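# Place three loose gears on furnace tray, small end up

## Task

Move each of the three loose gears onto an unoccupied spot on the furnace tray, with the narrower end of every gear facing up, then open the grippers so nothing is still held.

## Robot and tools

ROBOT. Two arms, left_arm and right_arm, each a six-joint arm with a parallel two-finger gripper. Bases in the scene frame: left_arm at (+0.044, +0.300, 0) m, quat_wxyz (+0.997, 0, 0, +0.080); right_arm at (-0.028, -0.368, 0) m, quat_wxyz (+0.998, 0, 0, -0.061). The names are labels only; they do not refer to sides of a camera image.

FRAME. One scene frame for everything: origin on the table surface midway between the arms, +x reaching out over the table, +z upward, left_arm on the +y side. In gripper axes, the fingers extend along +z and close along y. end_effector_position is the point between the finger pads, roughly 1 cm short of the fingertips. Reported hand positions can be slightly wrong, more so at long reach, and motions tend to stop a centimetre or so below the commanded height.

ROW FORMAT (shared by execute_actions and move). A row is 16 numbers covering both arms, even if only one moves: left_arm x, y, z, qw, qx, qy, qz, opening, then right_arm x, y, z, qw, qx, qy, qz, opening. x, y, z are an absolute target position in metres in the scene frame; the quaternion is an absolute target orientation, w first. Opening runs from -1 (closed) to +1 (fully open, 0.094 m). A target farther than 0.6 m from an arm's last reported position, along any axis of its gripper, gets the call refused and nothing is sent. Each control step the command is also clipped to within 70 mm and 16 degrees of the measured pose; if both position and orientation cannot be met, position wins. To hold an arm still, resend its last reported position and the quaternion you have been sending (not the drifted reported one), plus the wanted opening.

TOOLS.
execute_actions: argument actions, a list with zero or one item; optional pictures (boolean). Empty list: just returns the state. {"rows": [...], "steps": n}: up to 15 rows, n up to 15 (default 15), each step 1/30 s; each row is used for one step and the last row repeats to fill the count. {"steps": n} alone, n up to 300: a wait counted from the previous result, so thinking time is included. After an action ends, each arm continues only to its last clipped pose, so a far target may need several calls.
move: target is one 16-number row as above (absolute poses); speed in m/s, 0.002 to 0.5, default 0.25, turning capped at twice that in rad/s. Both grippers follow straight lines that finish together, 0.5 to 10 s long; beyond 10 s they stop short. Openings are applied at the start. Paths do not avoid obstacles or the other arm; grippers lag and can overshoot speed near full stretch. Faster contact hits harder, and aiming deeper past a contact presses harder.
wait: seconds, 0 to 10; sends nothing new.
zoom_image: camera is cam_head_left or cam_head_right (each 504x504); region [x0, y0, x1, y1] in pixels from the top-left, at most 504 by 504.
read_manual: section, only "licences"; returns licence text, no motion.
finished_scene: scene, the integer number of the current scene. The goal must hold at that moment.

RESULTS. The state line gives left_arm | right_arm pose (position, quat_wxyz). grip_measured is finger opening on the command scale; the last Joint positions value per arm is the opening in metres (each can be about 1 mm off). move adds a move: line with an ending (done, off_target, moving, held, fault) and limits (paced = target clipped; held = some steps blocked, after which the arm may jump faster), plus each gripper's distance from its target. If only one arm is named, the other finished. "pose unreachable" means the clearance check altered or blocked that arm's command; HELD marks steps where your row was not fully sent. "Hand target" shows the pose the controller is currently driving toward. FAULT lines mean an arm stopped. MOTOR HOT appears from 85 °C; at 100 °C an OVER-TEMPERATURE FAULT drops that arm.

GRIPPING. To grasp, command an opening below grip_measured: about 0.03 lower for a firm hold, less for a gentle one. Pads push about 50-62 N each, less on very thin parts, with a brief spike at first contact.

JOINT RANGES (rad): waist -2.880 to 2.880, shoulder 0.000 to 3.142, elbow 0.000 to 3.019, wrist pitch -1.693 to 1.571, wrist yaw -1.571 to 1.571, wrist roll -2.094 to 2.094. Elbows stop just before straight.

CAUTIONS. Nothing may leave the table. Keep the arms from colliding or pushing each other. Avoid drops, slips, slamming and hard shoves; approach contacts slowly. Held parts may be tugged and loose objects nudged by outside disturbances, so check the images. Holding loads heats motors, even while idle, so release once placed. The simulation keeps running while replies are written.

Each tool is called after "Call:" as name(argument=value, ...) on one line, values as JSON.

## Session

I'll start by looking at the current state.

Call:
execute_actions(actions=[])

Scene clock: 0.00 s of 6000.00 s.
left_arm: end_effector_position=(+0.9064, +0.0272, +0.2217) grip_measured=+1.000 end_effector_quat_wxyz=(+0.255, +0.601, +0.565, +0.505) | right_arm: end_effector_position=(+0.3133, -0.3660, +0.3092) grip_measured=+1.000 end_effector_quat_wxyz=(+0.042, +0.762, -0.638, +0.102)
Joint positions: left_arm=[-0.583  2.326  2.215 -0.36  -0.652  1.619  0.094] | right_arm=[ 0.232  1.179  1.295 -1.605  0.205 -1.648  0.094]
Joint velocities: left_arm=[ 0.005 -0.005 -0.007 -0.007 -0.022  0.022  0.   ] | right_arm=[ 0.005  0.005 -0.002 -0.002 -0.066  0.007  0.   ]
Hand target (left_arm): +0.910, +0.026, +0.243; +0.270, +0.590, +0.565, +0.511
Hand target (right_arm): +0.318, -0.365, +0.320; +0.032, +0.761, -0.638, +0.111

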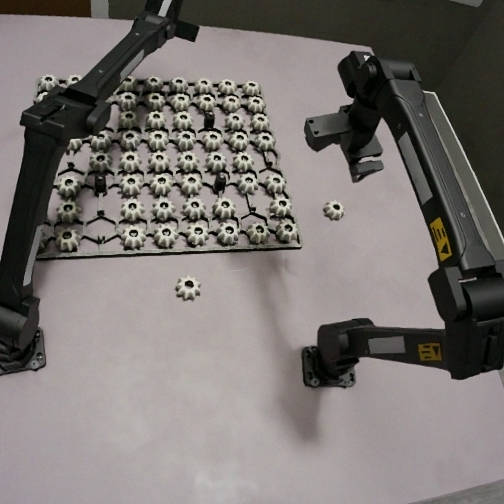

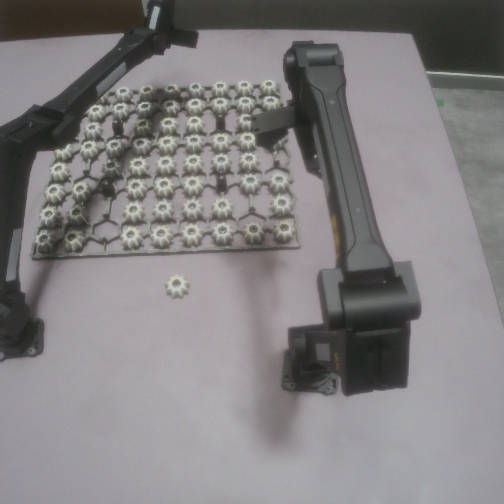

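Call:
zoom_image(camera="cam_head_left", region=[20, 60, 380, 320])

Call:
zoom_image(camera="cam_head_right", region=[20, 60, 380, 320])

Region (20, 60, 380, 320) of cam_head_left's 504x504 image, scaled by 1.400, with more detail than that image has.

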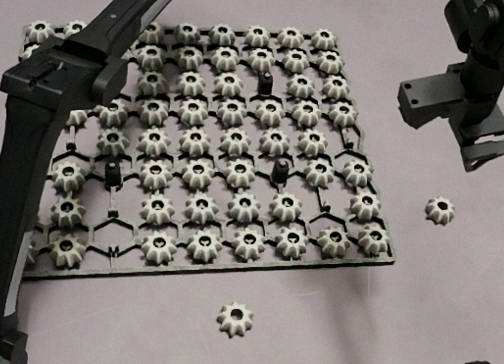

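Region (20, 60, 380, 320) of cam_head_right's 504x504 image, scaled by 1.400, with more detail than that image has.

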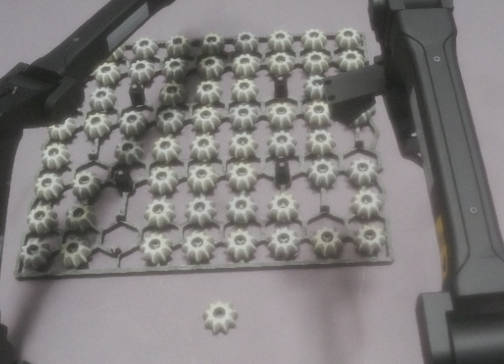

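Call:
move(target=[0.45, 0.40, 0.35, 0, 0.1, 0.995, 0, 1, 0.15, -0.62, 0.30, 0, 0.4, -0.916, 0, 1], speed=0.3)

Scene clock: 11.73 s of 6000.00 s.
left_arm: end_effector_position=(+0.4596, +0.4071, +0.3565) grip_measured=+1.000 end_effector_quat_wxyz=(+0.056, +0.103, +0.993, +0.030) | right_arm: end_effector_position=(+0.1489, -0.6110, +0.2825) grip_measured=+1.000 end_effector_quat_wxyz=(+0.002, -0.399, +0.917, +0.021)
Joint positions: left_arm=[ 0.085  1.403  1.628 -1.67  -0.017  0.453  0.094] | right_arm=[-0.825  1.151  1.214 -1.675 -0.012 -1.769  0.094]
Joint velocities: left_arm=[-0.005  0.005 -0.002  0.017 -0.051 -0.037  0.   ] | right_arm=[-0.005 -0.005 -0.002  0.002  0.066 -0.037  0.   ]
Hand target (left_arm): +0.455, +0.404, +0.353; +0.048, +0.102, +0.993, +0.025
Hand target (right_arm): +0.155, -0.621, +0.300; +0.007, -0.400, +0.916, +0.006
Off the commanded pose (left_arm): 0.014 m, 7 deg.
Off the commanded pose (right_arm): 0.020 m, 2 deg.
joint sent to its limit (left arm) — the command would take joint 4 (wrist pitch) past its lower limit, so that joint was sent only as far as its limit.
After step 90, 5.27 s passed at rest.
move: off_target (left_arm, right_arm)

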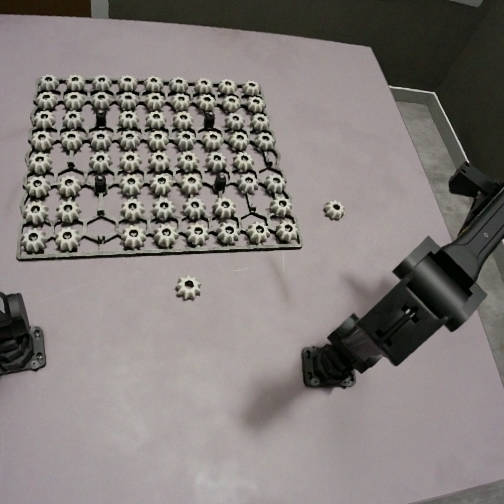

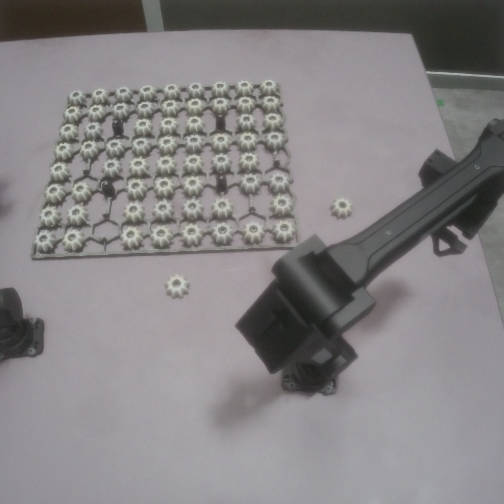

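Call:
zoom_image(camera="cam_head_left", region=[0, 60, 170, 270])

Call:
zoom_image(camera="cam_head_left", region=[150, 60, 360, 310])

Region (0, 60, 170, 270) of cam_head_left's 504x504 image, scaled by 2.400, with more detail than that image has; it fills the left 408 columns of this view, and the rest is white.

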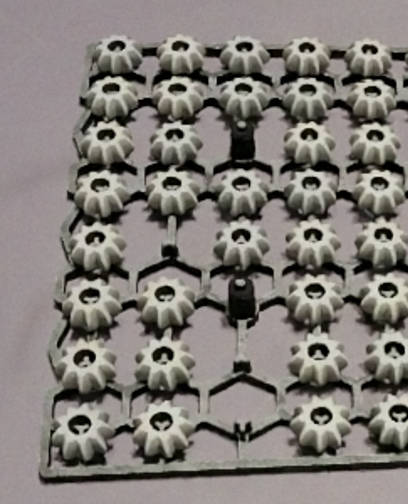

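Region (150, 60, 360, 310) of cam_head_left's 504x504 image, scaled by 2.016, with more detail than that image has; it fills the left 423 columns of this view, and the rest is white.

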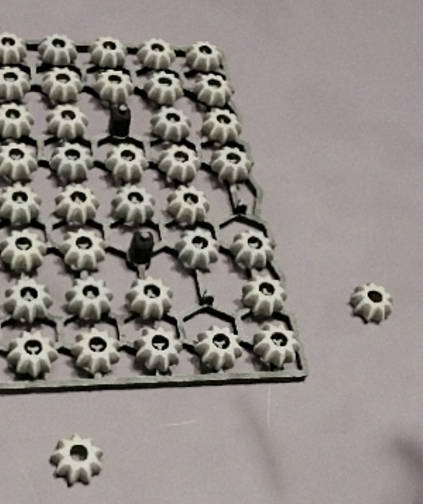

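Call:
move(target=[0.4596, 0.4071, 0.30, 0, 0.1, 0.995, 0, 1, 0.39, -0.41, 0.12, 0, 0, 1, 0, 1], speed=0.3)

Scene clock: 30.03 s of 6000.00 s.
left_arm: end_effector_position=(+0.4557, +0.4038, +0.3106) grip_measured=+1.000 end_effector_quat_wxyz=(+0.006, +0.103, +0.995, +0.004) | right_arm: end_effector_position=(+0.3595, -0.4041, +0.1022) grip_measured=+1.000 end_effector_quat_wxyz=(-0.035, -0.005, +0.999, -0.002)
Joint positions: left_arm=[ 0.085  1.443  1.552 -1.666 -0.004  0.453  0.094] | right_arm=[ 0.035  1.498  1.049 -1.192  0.011 -0.098  0.094]
Joint velocities: left_arm=[ 0.005  0.005 -0.012  0.037  0.022  0.007  0.   ] | right_arm=[-0.005 -0.015  0.002 -0.012  0.051 -0.066  0.   ]
Hand target (left_arm): +0.459, +0.407, +0.300; -0.000, +0.101, +0.995, +0.000
Hand target (right_arm): +0.383, -0.407, +0.119; -0.005, +0.000, +1.000, -0.007
Off the commanded pose (left_arm): 0.012 m, 1 deg.
Off the commanded pose (right_arm): 0.036 m, 4 deg.
After step 90, 13.23 s passed at rest.
move: off_target (left_arm, right_arm)

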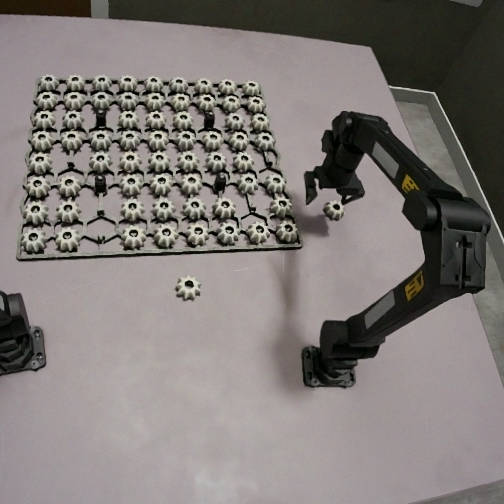

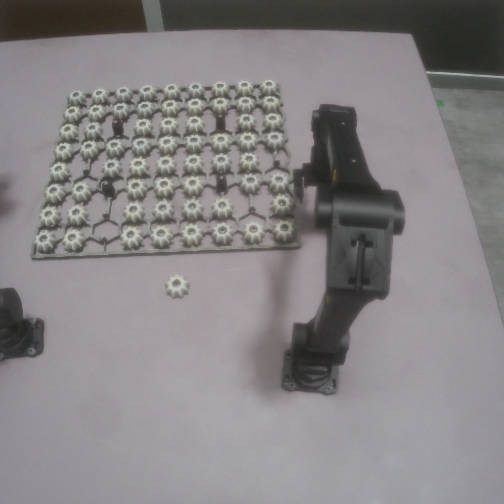

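Call:
zoom_image(camera="cam_head_right", region=[0, 70, 160, 270])

Call:
zoom_image(camera="cam_head_right", region=[140, 70, 310, 270])

Call:
zoom_image(camera="cam_head_left", region=[280, 150, 400, 250])

Region (0, 70, 160, 270) of cam_head_right's 504x504 image, scaled by 2.520, with more detail than that image has; it fills the left 403 columns of this view, and the rest is white.

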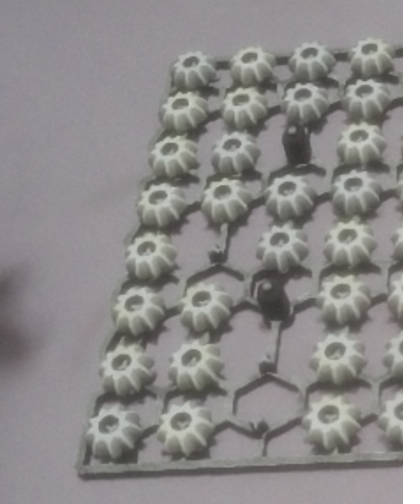

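Region (140, 70, 310, 270) of cam_head_right's 504x504 image, scaled by 2.520, with more detail than that image has; it fills the left 428 columns of this view, and the rest is white.

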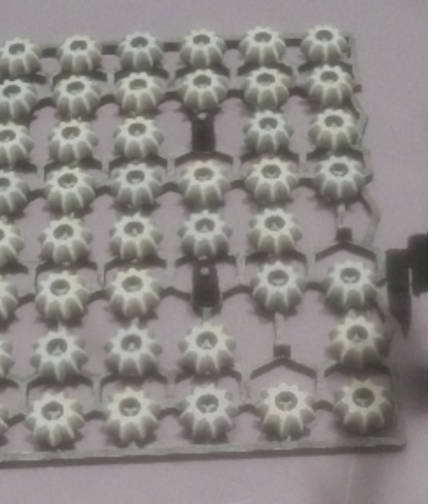

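Region (280, 150, 400, 250) of cam_head_left's 504x504 image, scaled by 4.200, with more detail than that image has.

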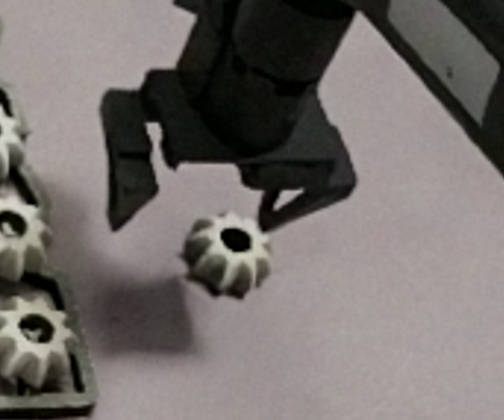

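Call:
zoom_image(camera="cam_head_left", region=[150, 255, 230, 315])

Call:
zoom_image(camera="cam_head_right", region=[0, 250, 120, 400])

Call:
zoom_image(camera="cam_head_right", region=[0, 0, 504, 110])

Region (150, 255, 230, 315) of cam_head_left's 504x504 image, scaled by 6.300, with more detail than that image has; it fills the top 378 rows of this view, and the rest is white.

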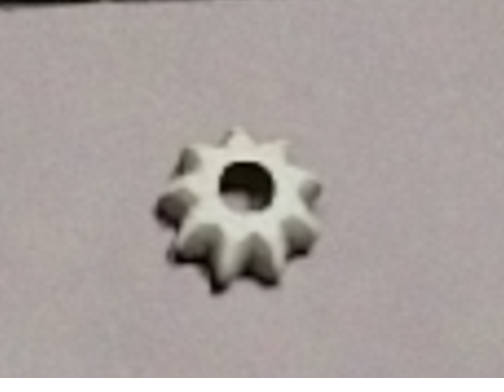

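Region (0, 250, 120, 400) of cam_head_right's 504x504 image, scaled by 3.360, with more detail than that image has; it fills the left 403 columns of this view, and the rest is white.

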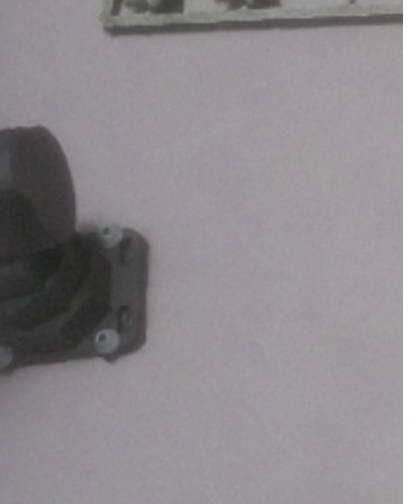

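Region (0, 0, 504, 110) of cam_head_right's 504x504 image, scaled by 1.000; it fills the top 110 rows of this view, and the rest is white.

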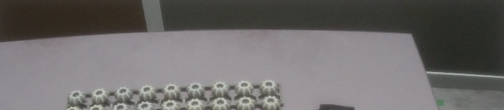

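Call:
zoom_image(camera="cam_head_left", region=[10, 140, 160, 265])

Call:
zoom_image(camera="cam_head_left", region=[150, 140, 310, 260])

Call:
zoom_image(camera="cam_head_left", region=[20, 65, 160, 160])

Call:
zoom_image(camera="cam_head_left", region=[150, 65, 290, 160])

Region (10, 140, 160, 265) of cam_head_left's 504x504 image, scaled by 3.360, with more detail than that image has.

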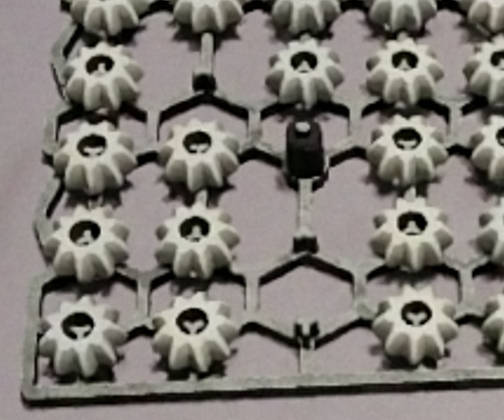

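Region (150, 140, 310, 260) of cam_head_left's 504x504 image, scaled by 3.150, with more detail than that image has; it fills the top 378 rows of this view, and the rest is white.

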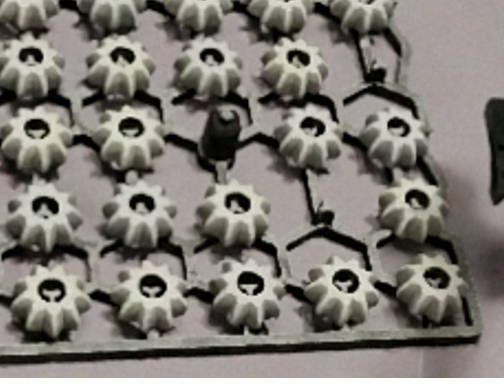

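Region (20, 65, 160, 160) of cam_head_left's 504x504 image, scaled by 3.600, with more detail than that image has; it fills the top 342 rows of this view, and the rest is white.

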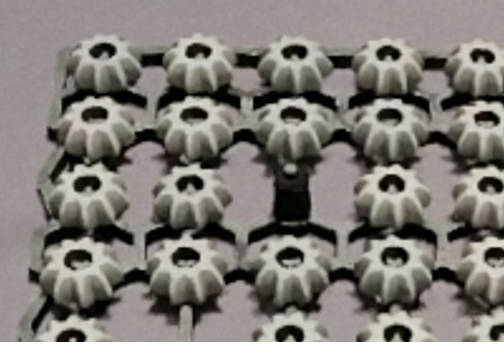

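Region (150, 65, 290, 160) of cam_head_left's 504x504 image, scaled by 3.600, with more detail than that image has; it fills the top 342 rows of this view, and the rest is white.

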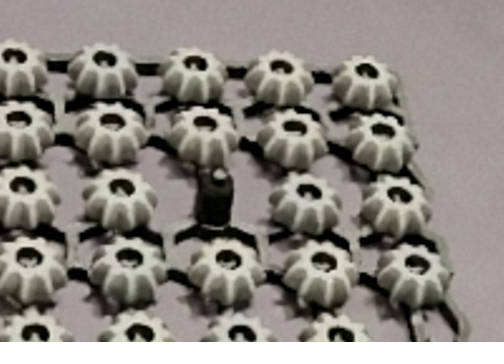

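Call:
move(target=[0.4557, 0.4038, 0.3106, 0.006, 0.103, 0.995, 0.004, 1, 0.415, -0.455, 0.095, 0, 0, 1, 0, 1], speed=0.15)

Scene clock: 57.77 s of 6000.00 s.
left_arm: end_effector_position=(+0.4557, +0.4038, +0.3106) grip_measured=+1.000 end_effector_quat_wxyz=(+0.006, +0.103, +0.995, +0.004) | right_arm: end_effector_position=(+0.3925, -0.4479, +0.0849) grip_measured=+1.000 end_effector_quat_wxyz=(-0.021, +0.003, +1.000, +0.004)
Joint positions: left_arm=[ 0.085  1.443  1.552 -1.666 -0.004  0.453  0.094] | right_arm=[-0.064  1.598  1.117 -1.133  0.    -0.182  0.094]
Joint velocities: left_arm=[-0.015 -0.005  0.002  0.007  0.022  0.007  0.   ] | right_arm=[-0.005 -0.015 -0.012 -0.012 -0.125 -0.037  0.   ]
Hand target (left_arm): +0.456, +0.404, +0.311; +0.006, +0.103, +0.995, +0.004
Hand target (right_arm): +0.415, -0.454, +0.095; +0.000, -0.000, +1.000, +0.001
Off the commanded pose (left_arm): 0.000 m, 0 deg.
Off the commanded pose (right_arm): 0.026 m, 3 deg.
After step 90, 23.87 s passed at rest.
move: off_target (right_arm)

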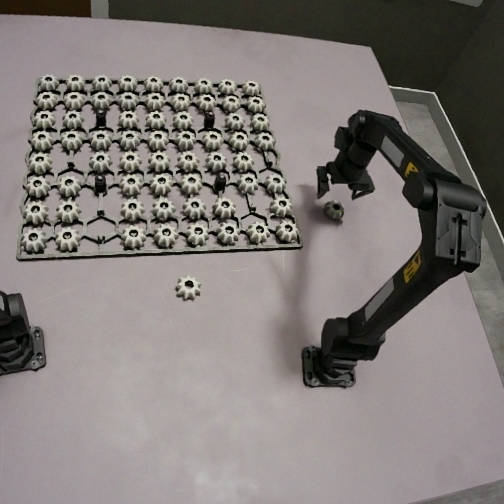

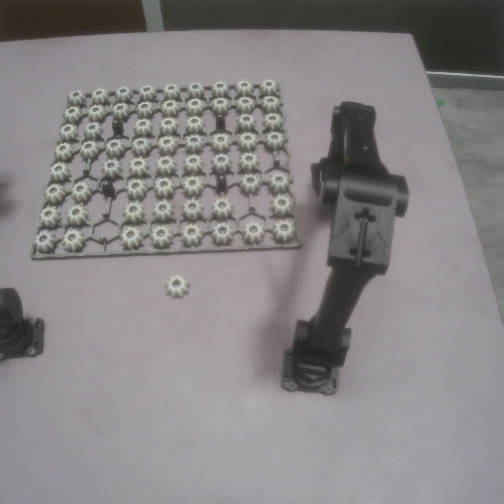

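Call:
zoom_image(camera="cam_head_left", region=[290, 150, 410, 250])

Region (290, 150, 410, 250) of cam_head_left's 504x504 image, scaled by 4.200, with more detail than that image has.

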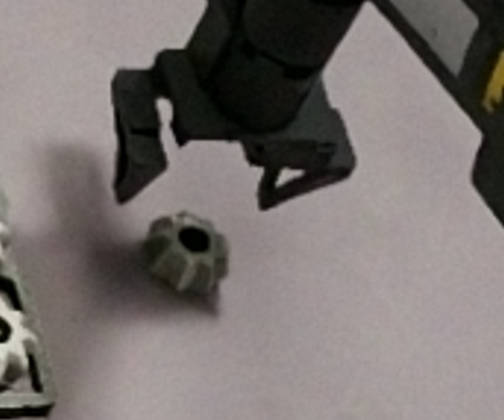

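Call:
move(target=[0.4557, 0.4038, 0.3106, 0.006, 0.103, 0.995, 0.004, 1, 0.415, -0.472, 0.07, 0, 0.383, 0.924, 0, 1], speed=0.3)

Call:
zoom_image(camera="cam_head_left", region=[290, 150, 410, 250])

Scene clock: 75.07 s of 6000.00 s.
left_arm: end_effector_position=(+0.4557, +0.4038, +0.3106) grip_measured=+1.000 end_effector_quat_wxyz=(+0.006, +0.103, +0.995, +0.004) | right_arm: end_effector_position=(+0.4025, -0.4638, +0.0702) grip_measured=+1.000 end_effector_quat_wxyz=(-0.009, +0.374, +0.928, -0.000)
Joint positions: left_arm=[ 0.085  1.443  1.552 -1.666 -0.004  0.453  0.094] | right_arm=[-0.097  1.632  1.117 -1.073 -0.003  0.546  0.094]
Joint velocities: left_arm=[-0.015 -0.005 -0.007  0.002 -0.051 -0.022  0.   ] | right_arm=[ 0.005 -0.005  0.012 -0.012 -0.007 -0.037  0.   ]
Hand target (left_arm): +0.456, +0.404, +0.311; +0.006, +0.103, +0.995, +0.004
Hand target (right_arm): +0.415, -0.472, +0.070; +0.000, +0.383, +0.924, +0.001
Off the commanded pose (left_arm): 0.000 m, 0 deg.
Off the commanded pose (right_arm): 0.015 m, 2 deg.
After step 90, 12.40 s passed at rest.
move: off_target (right_arm)

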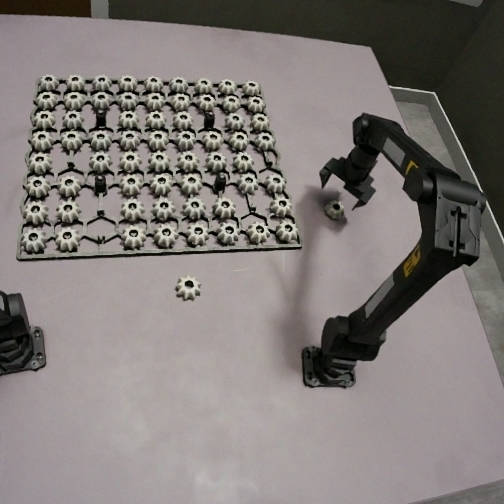

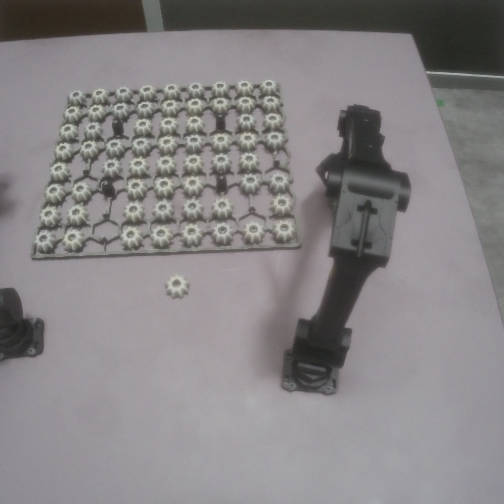

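Region (290, 150, 410, 250) of cam_head_left's 504x504 image, scaled by 4.200, with more detail than that image has.

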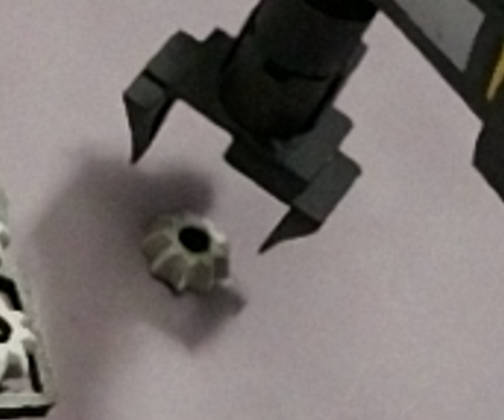

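Call:
move(target=[0.4557, 0.4038, 0.3106, 0.006, 0.103, 0.995, 0.004, 1, 0.405, -0.480, 0.035, 0, 0.383, 0.924, 0, 1], speed=0.08)

Call:
zoom_image(camera="cam_head_left", region=[290, 150, 410, 250])

Scene clock: 84.23 s of 6000.00 s.
left_arm: end_effector_position=(+0.4557, +0.4038, +0.3106) grip_measured=+1.000 end_effector_quat_wxyz=(+0.006, +0.103, +0.995, +0.004) | right_arm: end_effector_position=(+0.4067, -0.4761, +0.0440) grip_measured=+1.000 end_effector_quat_wxyz=(+0.004, +0.383, +0.924, +0.002)
Joint positions: left_arm=[ 0.085  1.443  1.552 -1.666 -0.004  0.453  0.094] | right_arm=[-0.122  1.67   1.086 -0.977 -0.003  0.541  0.094]
Joint velocities: left_arm=[-0.005 -0.005  0.007 -0.007 -0.022 -0.022  0.   ] | right_arm=[ 0.005 -0.005 -0.002 -0.012  0.007 -0.051  0.   ]
Hand target (left_arm): +0.456, +0.404, +0.311; +0.006, +0.103, +0.995, +0.004
Hand target (right_arm): +0.405, -0.480, +0.035; -0.000, +0.383, +0.924, +0.000
Off the commanded pose (left_arm): 0.000 m, 0 deg.
Off the commanded pose (right_arm): 0.010 m, 1 deg.
After step 90, 5.30 s passed at rest.
move: done

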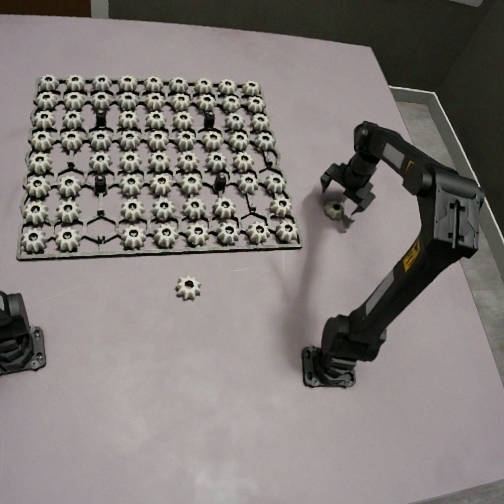

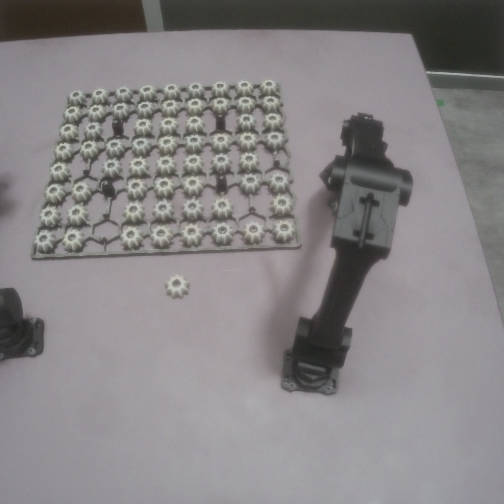

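Region (290, 150, 410, 250) of cam_head_left's 504x504 image, scaled by 4.200, with more detail than that image has.

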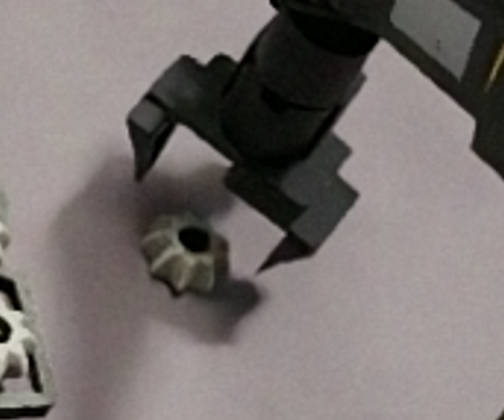

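Call:
move(target=[0.4557, 0.4038, 0.3106, 0.006, 0.103, 0.995, 0.004, 1, 0.401, -0.479, 0.010, 0, 0.383, 0.924, 0, 1], speed=0.05)

Call:
zoom_image(camera="cam_head_left", region=[300, 170, 380, 240])

Scene clock: 91.53 s of 6000.00 s.
left_arm: end_effector_position=(+0.4557, +0.4038, +0.3106) grip_measured=+1.000 end_effector_quat_wxyz=(+0.006, +0.103, +0.995, +0.004) | right_arm: end_effector_position=(+0.4037, -0.4754, +0.0204) grip_measured=+1.000 end_effector_quat_wxyz=(+0.006, +0.383, +0.924, +0.002)
Joint positions: left_arm=[ 0.085  1.443  1.552 -1.666 -0.004  0.453  0.094] | right_arm=[-0.122  1.699  1.049 -0.908 -0.003  0.541  0.094]
Joint velocities: left_arm=[-0.005 -0.015 -0.002  0.002 -0.022 -0.007  0.   ] | right_arm=[-0.005  0.015  0.007  0.002  0.022  0.007  0.   ]
Hand target (left_arm): +0.456, +0.404, +0.311; +0.006, +0.103, +0.995, +0.004
Hand target (right_arm): +0.401, -0.479, +0.010; +0.000, +0.383, +0.924, +0.000
Off the commanded pose (left_arm): 0.000 m, 0 deg.
Off the commanded pose (right_arm): 0.011 m, 1 deg.
After step 90, 3.23 s passed at rest.
move: off_target (right_arm)

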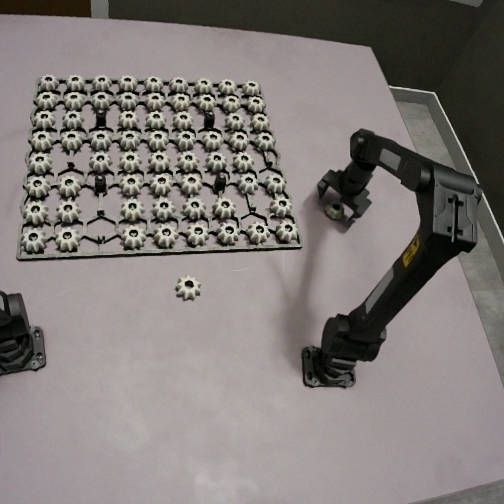

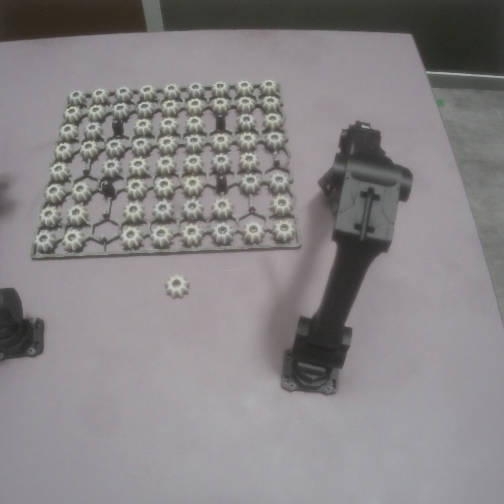

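Region (300, 170, 380, 240) of cam_head_left's 504x504 image, scaled by 6.300, with more detail than that image has; it fills the top 441 rows of this view, and the rest is white.

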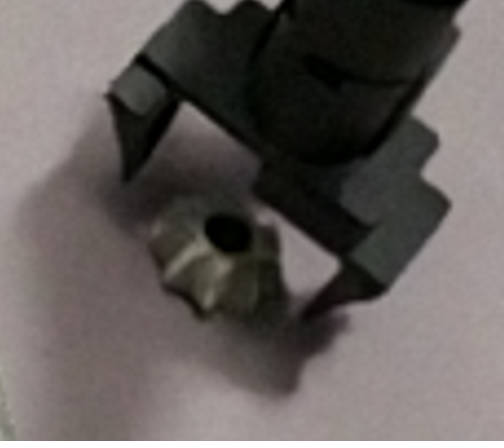

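Call:
move(target=[0.4557, 0.4038, 0.3106, 0.006, 0.103, 0.995, 0.004, 1, 0.400, -0.479, 0.003, 0, 0.383, 0.924, 0, 0.6], speed=0.03)

Call:
zoom_image(camera="cam_head_left", region=[300, 170, 380, 240])

Scene clock: 95.87 s of 6000.00 s.
left_arm: end_effector_position=(+0.4557, +0.4038, +0.3106) grip_measured=+1.000 end_effector_quat_wxyz=(+0.006, +0.103, +0.995, +0.004) | right_arm: end_effector_position=(+0.4038, -0.4754, +0.0151) grip_measured=+0.602 end_effector_quat_wxyz=(+0.008, +0.382, +0.924, +0.002)
Joint positions: left_arm=[ 0.085  1.443  1.552 -1.666 -0.004  0.453  0.094] | right_arm=[-0.122  1.706  1.041 -0.889 -0.003  0.54   0.075]
Joint velocities: left_arm=[-0.005 -0.005 -0.007  0.017  0.037 -0.022  0.   ] | right_arm=[-0.005 -0.015 -0.002  0.002 -0.007 -0.022 -0.   ]
Hand target (left_arm): +0.456, +0.404, +0.311; +0.006, +0.103, +0.995, +0.004
Hand target (right_arm): +0.400, -0.479, +0.003; +0.000, +0.383, +0.924, +0.000
Off the commanded pose (left_arm): 0.000 m, 0 deg.
Off the commanded pose (right_arm): 0.013 m, 1 deg.
After step 90, 0.37 s passed at rest.
move: off_target (right_arm)

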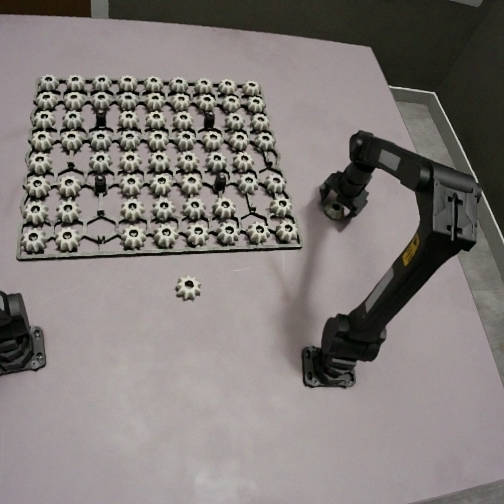

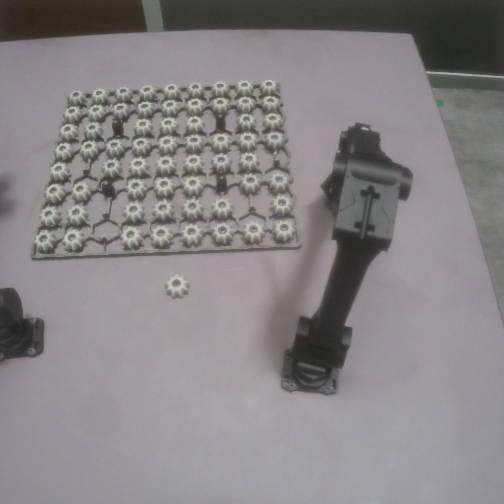

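Region (300, 170, 380, 240) of cam_head_left's 504x504 image, scaled by 6.300, with more detail than that image has; it fills the top 441 rows of this view, and the rest is white.

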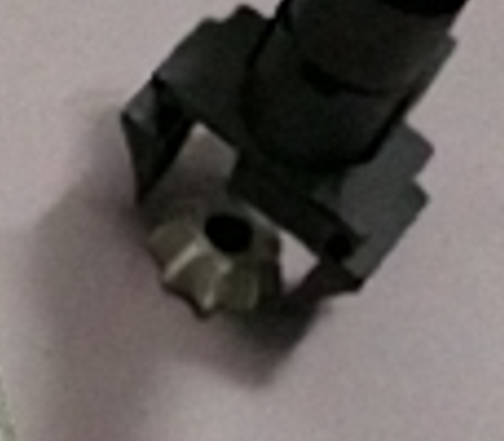

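Call:
move(target=[0.4557, 0.4038, 0.3106, 0.006, 0.103, 0.995, 0.004, 1, 0.399, -0.479, -0.001, 0, 0.383, 0.924, 0, 0.35], speed=0.02)

Scene clock: 98.93 s of 6000.00 s.
left_arm: end_effector_position=(+0.4557, +0.4038, +0.3106) grip_measured=+1.000 end_effector_quat_wxyz=(+0.006, +0.103, +0.995, +0.004) | right_arm: end_effector_position=(+0.4032, -0.4753, +0.0115) grip_measured=+0.352 end_effector_quat_wxyz=(+0.009, +0.382, +0.924, +0.003)
Joint positions: left_arm=[ 0.085  1.443  1.552 -1.666 -0.004  0.453  0.094] | right_arm=[-0.122  1.71   1.035 -0.878 -0.003  0.539  0.063]
Joint velocities: left_arm=[-0.015 -0.005 -0.002 -0.012 -0.037 -0.037  0.   ] | right_arm=[ 0.005 -0.015 -0.002  0.002 -0.007  0.051 -0.001]
Hand target (left_arm): +0.456, +0.404, +0.311; +0.006, +0.103, +0.995, +0.004
Hand target (right_arm): +0.399, -0.479, -0.001; -0.000, +0.383, +0.924, +0.000
Off the commanded pose (left_arm): 0.000 m, 0 deg.
Off the commanded pose (right_arm): 0.014 m, 1 deg.
move: off_target (right_arm)

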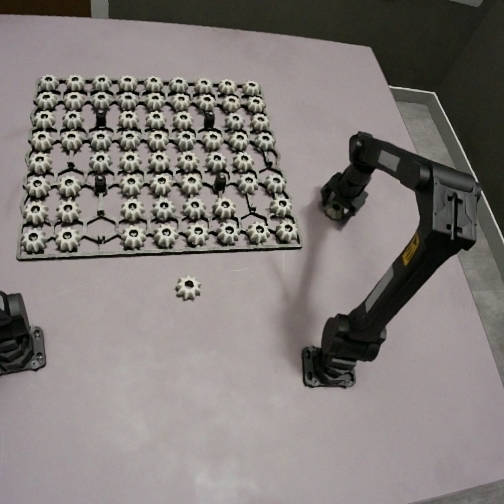

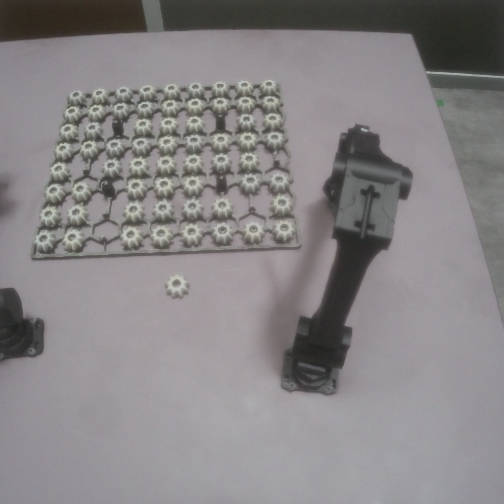

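Now close gradually.

Call:
execute_actions(actions=[{"rows": [[0.4557, 0.4038, 0.3106, 0.006, 0.103, 0.995, 0.004, 1, 0.399, -0.479, -0.001, 0, 0.383, 0.924, 0, 0.30],[0.4557, 0.4038, 0.3106, 0.006, 0.103, 0.995, 0.004, 1, 0.399, -0.479, -0.001, 0, 0.383, 0.924, 0, 0.27],[0.4557, 0.4038, 0.3106, 0.006, 0.103, 0.995, 0.004, 1, 0.399, -0.479, -0.001, 0, 0.383, 0.924, 0, 0.24],[0.4557, 0.4038, 0.3106, 0.006, 0.103, 0.995, 0.004, 1, 0.399, -0.479, -0.001, 0, 0.383, 0.924, 0, 0.21],[0.4557, 0.4038, 0.3106, 0.006, 0.103, 0.995, 0.004, 1, 0.399, -0.479, -0.001, 0, 0.383, 0.924, 0, 0.18],[0.4557, 0.4038, 0.3106, 0.006, 0.103, 0.995, 0.004, 1, 0.399, -0.479, -0.001, 0, 0.383, 0.924, 0, 0.15],[0.4557, 0.4038, 0.3106, 0.006, 0.103, 0.995, 0.004, 1, 0.399, -0.479, -0.001, 0, 0.383, 0.924, 0, 0.12],[0.4557, 0.4038, 0.3106, 0.006, 0.103, 0.995, 0.004, 1, 0.399, -0.479, -0.001, 0, 0.383, 0.924, 0, 0.10]], "steps": 15}])

Call:
zoom_image(camera="cam_head_left", region=[300, 170, 380, 240])

Scene clock: 104.53 s of 6000.00 s.
left_arm: end_effector_position=(+0.4557, +0.4038, +0.3106) grip_measured=+1.000 end_effector_quat_wxyz=(+0.006, +0.103, +0.995, +0.004) | right_arm: end_effector_position=(+0.4030, -0.4760, +0.0114) grip_measured=+0.195 end_effector_quat_wxyz=(+0.009, +0.382, +0.924, +0.001)
Joint positions: left_arm=[ 0.085  1.443  1.552 -1.666 -0.004  0.453  0.094] | right_arm=[-0.122  1.71   1.035 -0.877  0.     0.539  0.056]
Joint velocities: left_arm=[-0.005 -0.005  0.002  0.002 -0.095  0.051  0.   ] | right_arm=[-0.005 -0.005  0.012 -0.002 -0.022 -0.007  0.   ]
Hand target (left_arm): +0.456, +0.404, +0.311; +0.006, +0.103, +0.995, +0.004
Hand target (right_arm): +0.399, -0.479, -0.001; +0.000, +0.383, +0.924, +0.000
Off the commanded pose (left_arm): 0.000 m, 0 deg.
Off the commanded pose (right_arm): 0.013 m, 1 deg.
Steps of this call (steps 1 to 90: nothing new was sent; then 2.10 s passed at rest; steps 91 to 105: all 15 steps of this action). Readings (end_effector_position):
91: left_arm (+0.4557, +0.4038, +0.3106) | right_arm (+0.4033, -0.4753, +0.0115)
92: left_arm (+0.4557, +0.4038, +0.3106) | right_arm (+0.4032, -0.4755, +0.0115)
94: left_arm (+0.4557, +0.4038, +0.3106) | right_arm (+0.4030, -0.4760, +0.0114)
98: left_arm (+0.4557, +0.4038, +0.3106) | right_arm (+0.4030, -0.4760, +0.0114)
105: the state above

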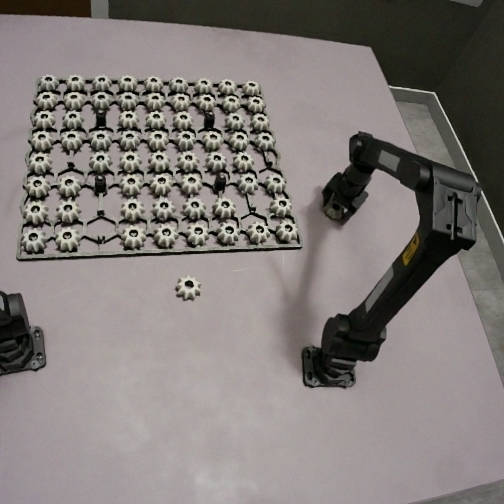

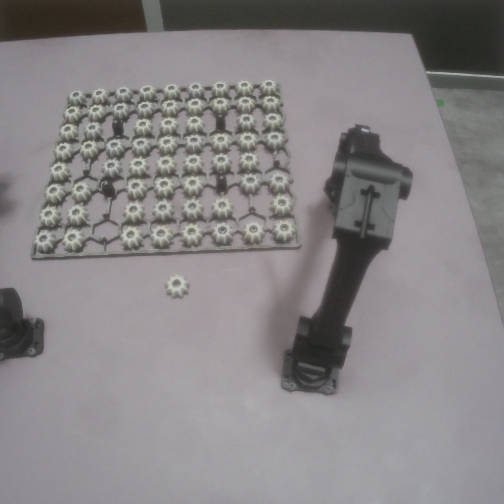

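Region (300, 170, 380, 240) of cam_head_left's 504x504 image, scaled by 6.300, with more detail than that image has; it fills the top 441 rows of this view, and the rest is white.

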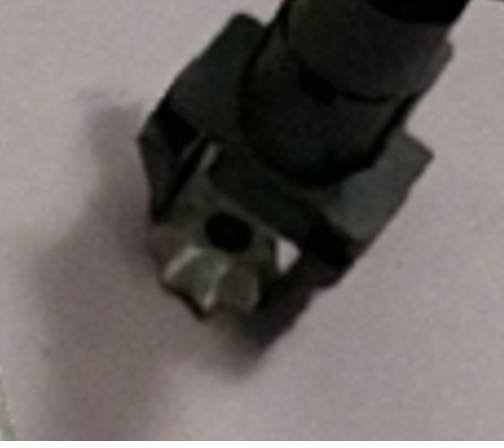

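Call:
move(target=[0.4557, 0.4038, 0.3106, 0.006, 0.103, 0.995, 0.004, 1, 0.41, -0.47, 0.12, 0, 0.383, 0.924, 0, 0.155], speed=0.15)

Call:
move(target=[0.4557, 0.4038, 0.3106, 0.006, 0.103, 0.995, 0.004, 1, 0.41, -0.24, 0.11, 0, 0.383, 0.924, 0, 0.155], speed=0.2)

Scene clock: 111.73 s of 6000.00 s.
left_arm: end_effector_position=(+0.4557, +0.4038, +0.3106) grip_measured=+1.000 end_effector_quat_wxyz=(+0.006, +0.103, +0.995, +0.004) | right_arm: end_effector_position=(+0.3888, -0.4698, +0.0917) grip_measured=+0.195 end_effector_quat_wxyz=(-0.032, +0.384, +0.923, -0.005)
Joint positions: left_arm=[ 0.085  1.443  1.552 -1.666 -0.004  0.453  0.094] | right_arm=[-0.116  1.605  1.145 -1.176  0.     0.549  0.056]
Joint velocities: left_arm=[ 0.005 -0.005 -0.017  0.012  0.037  0.022  0.   ] | right_arm=[-0.015  0.005 -0.017 -0.007  0.037 -0.081  0.   ]
Hand target (left_arm): +0.456, +0.404, +0.311; +0.006, +0.103, +0.995, +0.004
Hand target (right_arm): +0.409, -0.470, +0.120; -0.000, +0.383, +0.924, +0.000
Off the commanded pose (left_arm): 0.000 m, 0 deg.
Off the commanded pose (right_arm): 0.035 m, 4 deg.
After step 90, 3.07 s passed at rest.
move: off_target (right_arm)

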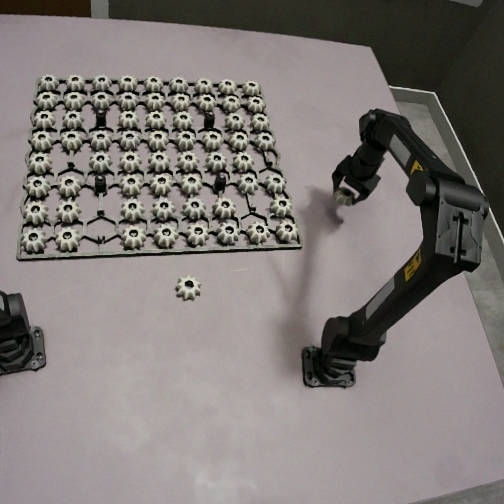

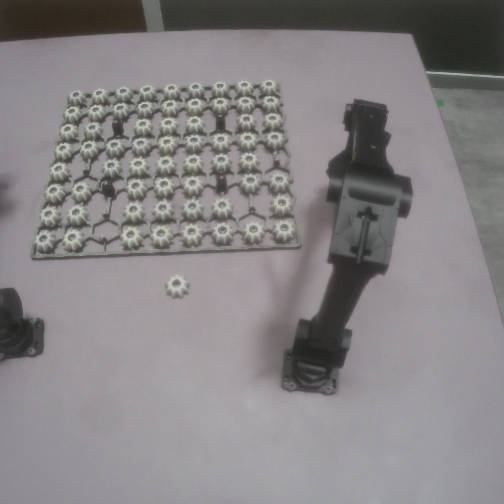

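Scene clock: 113.43 s of 6000.00 s.
left_arm: end_effector_position=(+0.4557, +0.4038, +0.3106) grip_measured=+1.000 end_effector_quat_wxyz=(+0.006, +0.103, +0.995, +0.004) | right_arm: end_effector_position=(+0.3764, -0.2469, +0.0852) grip_measured=+0.195 end_effector_quat_wxyz=(-0.029, +0.375, +0.926, -0.028)
Joint positions: left_arm=[ 0.085  1.443  1.552 -1.666 -0.004  0.453  0.094] | right_arm=[ 0.417  1.605  1.125 -1.171  0.006  1.064  0.056]
Joint velocities: left_arm=[-0.015  0.005  0.007  0.007  0.037 -0.007  0.   ] | right_arm=[-0.024  0.005 -0.007 -0.002  0.051  0.051  0.   ]
Hand target (left_arm): +0.456, +0.404, +0.311; +0.006, +0.103, +0.995, +0.004
Hand target (right_arm): +0.404, -0.242, +0.111; +0.002, +0.383, +0.924, -0.004
Off the commanded pose (left_arm): 0.000 m, 0 deg.
Off the commanded pose (right_arm): 0.042 m, 5 deg.
move: off_target (right_arm)

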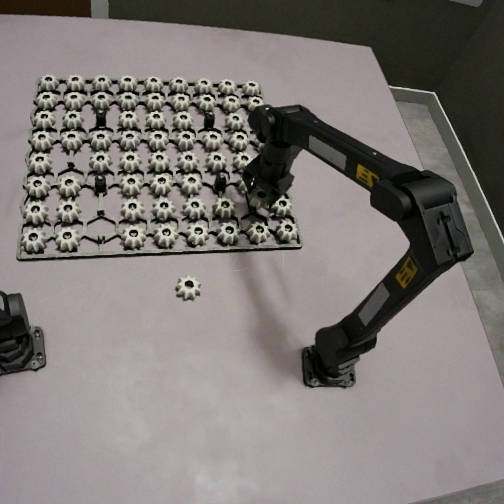

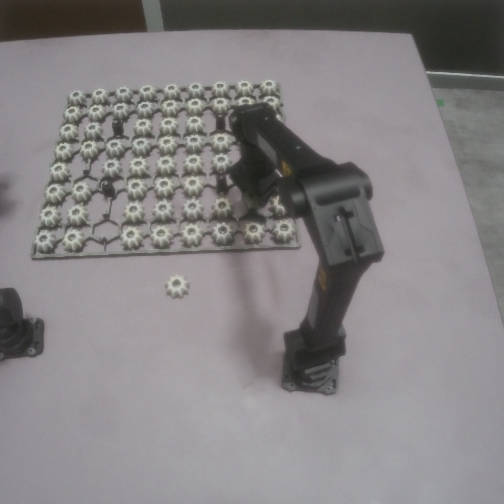

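Call:
move(target=[0.4557, 0.4038, 0.3106, 0.006, 0.103, 0.995, 0.004, 1, 0.42, -0.24, 0.135, 0, 0.383, 0.924, 0, 0.155], speed=0.12)

Call:
move(target=[0.4557, 0.4038, 0.3106, 0.006, 0.103, 0.995, 0.004, 1, 0.398, -0.243, 0.065, 0, 0.383, 0.924, 0, 0.155], speed=0.08)

Call:
zoom_image(camera="cam_head_left", region=[205, 160, 305, 250])

Call:
zoom_image(camera="cam_head_right", region=[205, 160, 305, 250])

Scene clock: 120.47 s of 6000.00 s.
left_arm: end_effector_position=(+0.4557, +0.4038, +0.3106) grip_measured=+1.000 end_effector_quat_wxyz=(+0.006, +0.103, +0.995, +0.004) | right_arm: end_effector_position=(+0.3989, -0.2406, +0.1152) grip_measured=+0.195 end_effector_quat_wxyz=(-0.016, +0.378, +0.926, -0.014)
Joint positions: left_arm=[ 0.085  1.443  1.552 -1.666 -0.004  0.453  0.094] | right_arm=[ 0.414  1.605  1.213 -1.222  0.002  1.067  0.056]
Joint velocities: left_arm=[-0.005 -0.005 -0.002  0.007  0.007 -0.051  0.   ] | right_arm=[-0.005 -0.015 -0.012 -0.002  0.007  0.022  0.   ]
Hand target (left_arm): +0.456, +0.404, +0.311; +0.006, +0.103, +0.995, +0.004
Hand target (right_arm): +0.419, -0.239, +0.135; +0.000, +0.383, +0.924, +0.001
Off the commanded pose (left_arm): 0.000 m, 0 deg.
Off the commanded pose (right_arm): 0.029 m, 3 deg.
After step 90, 3.07 s passed at rest.
move: off_target (right_arm)

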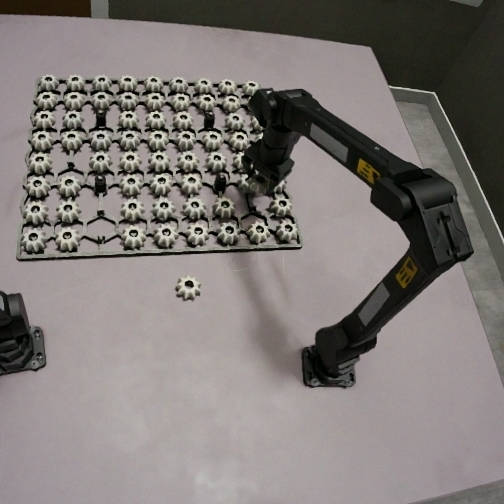

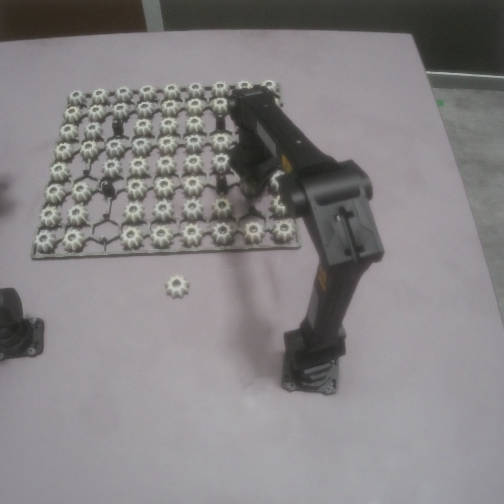

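Scene clock: 121.47 s of 6000.00 s.
left_arm: end_effector_position=(+0.4557, +0.4038, +0.3106) grip_measured=+1.000 end_effector_quat_wxyz=(+0.006, +0.103, +0.995, +0.004) | right_arm: end_effector_position=(+0.3928, -0.2425, +0.0650) grip_measured=+0.195 end_effector_quat_wxyz=(-0.004, +0.378, +0.926, -0.005)
Joint positions: left_arm=[ 0.085  1.443  1.552 -1.666 -0.004  0.453  0.094] | right_arm=[ 0.414  1.632  1.1   -1.052  0.002  1.067  0.056]
Joint velocities: left_arm=[ 0.005  0.005  0.007  0.002 -0.007 -0.007  0.   ] | right_arm=[-0.005 -0.005  0.002  0.007  0.037 -0.007  0.002]
Hand target (left_arm): +0.456, +0.404, +0.311; +0.006, +0.103, +0.995, +0.004
Hand target (right_arm): +0.398, -0.243, +0.065; -0.000, +0.383, +0.924, +0.000
Off the commanded pose (left_arm): 0.000 m, 0 deg.
Off the commanded pose (right_arm): 0.005 m, 1 deg.
move: done

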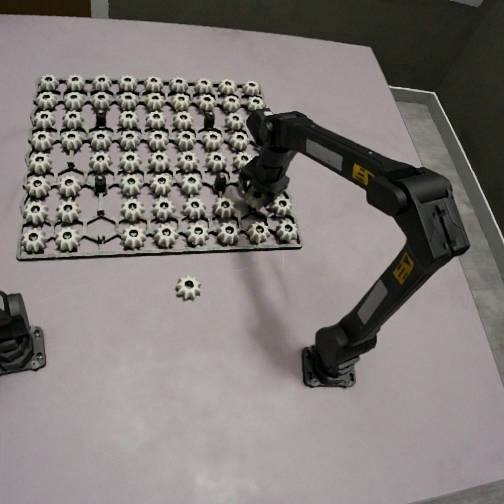

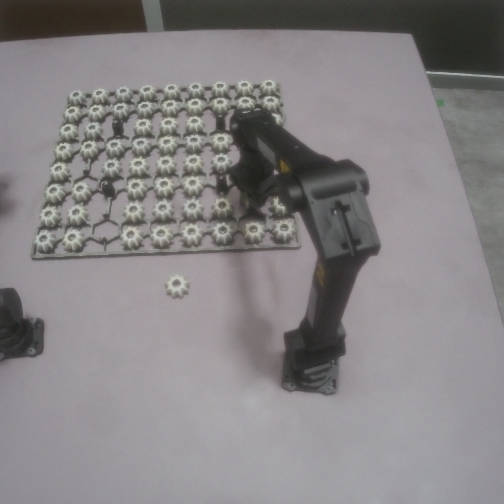

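Region (205, 160, 305, 250) of cam_head_left's 504x504 image, scaled by 5.040, with more detail than that image has; it fills the top 454 rows of this view, and the rest is white.

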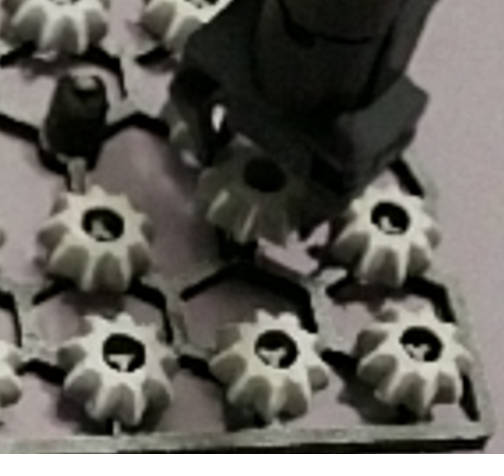

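Region (205, 160, 305, 250) of cam_head_right's 504x504 image, scaled by 5.040, with more detail than that image has; it fills the top 454 rows of this view, and the rest is white.

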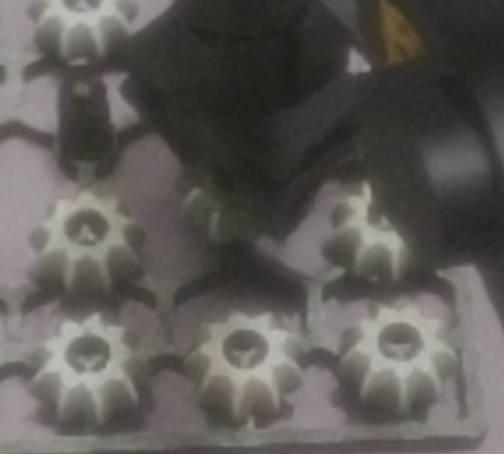

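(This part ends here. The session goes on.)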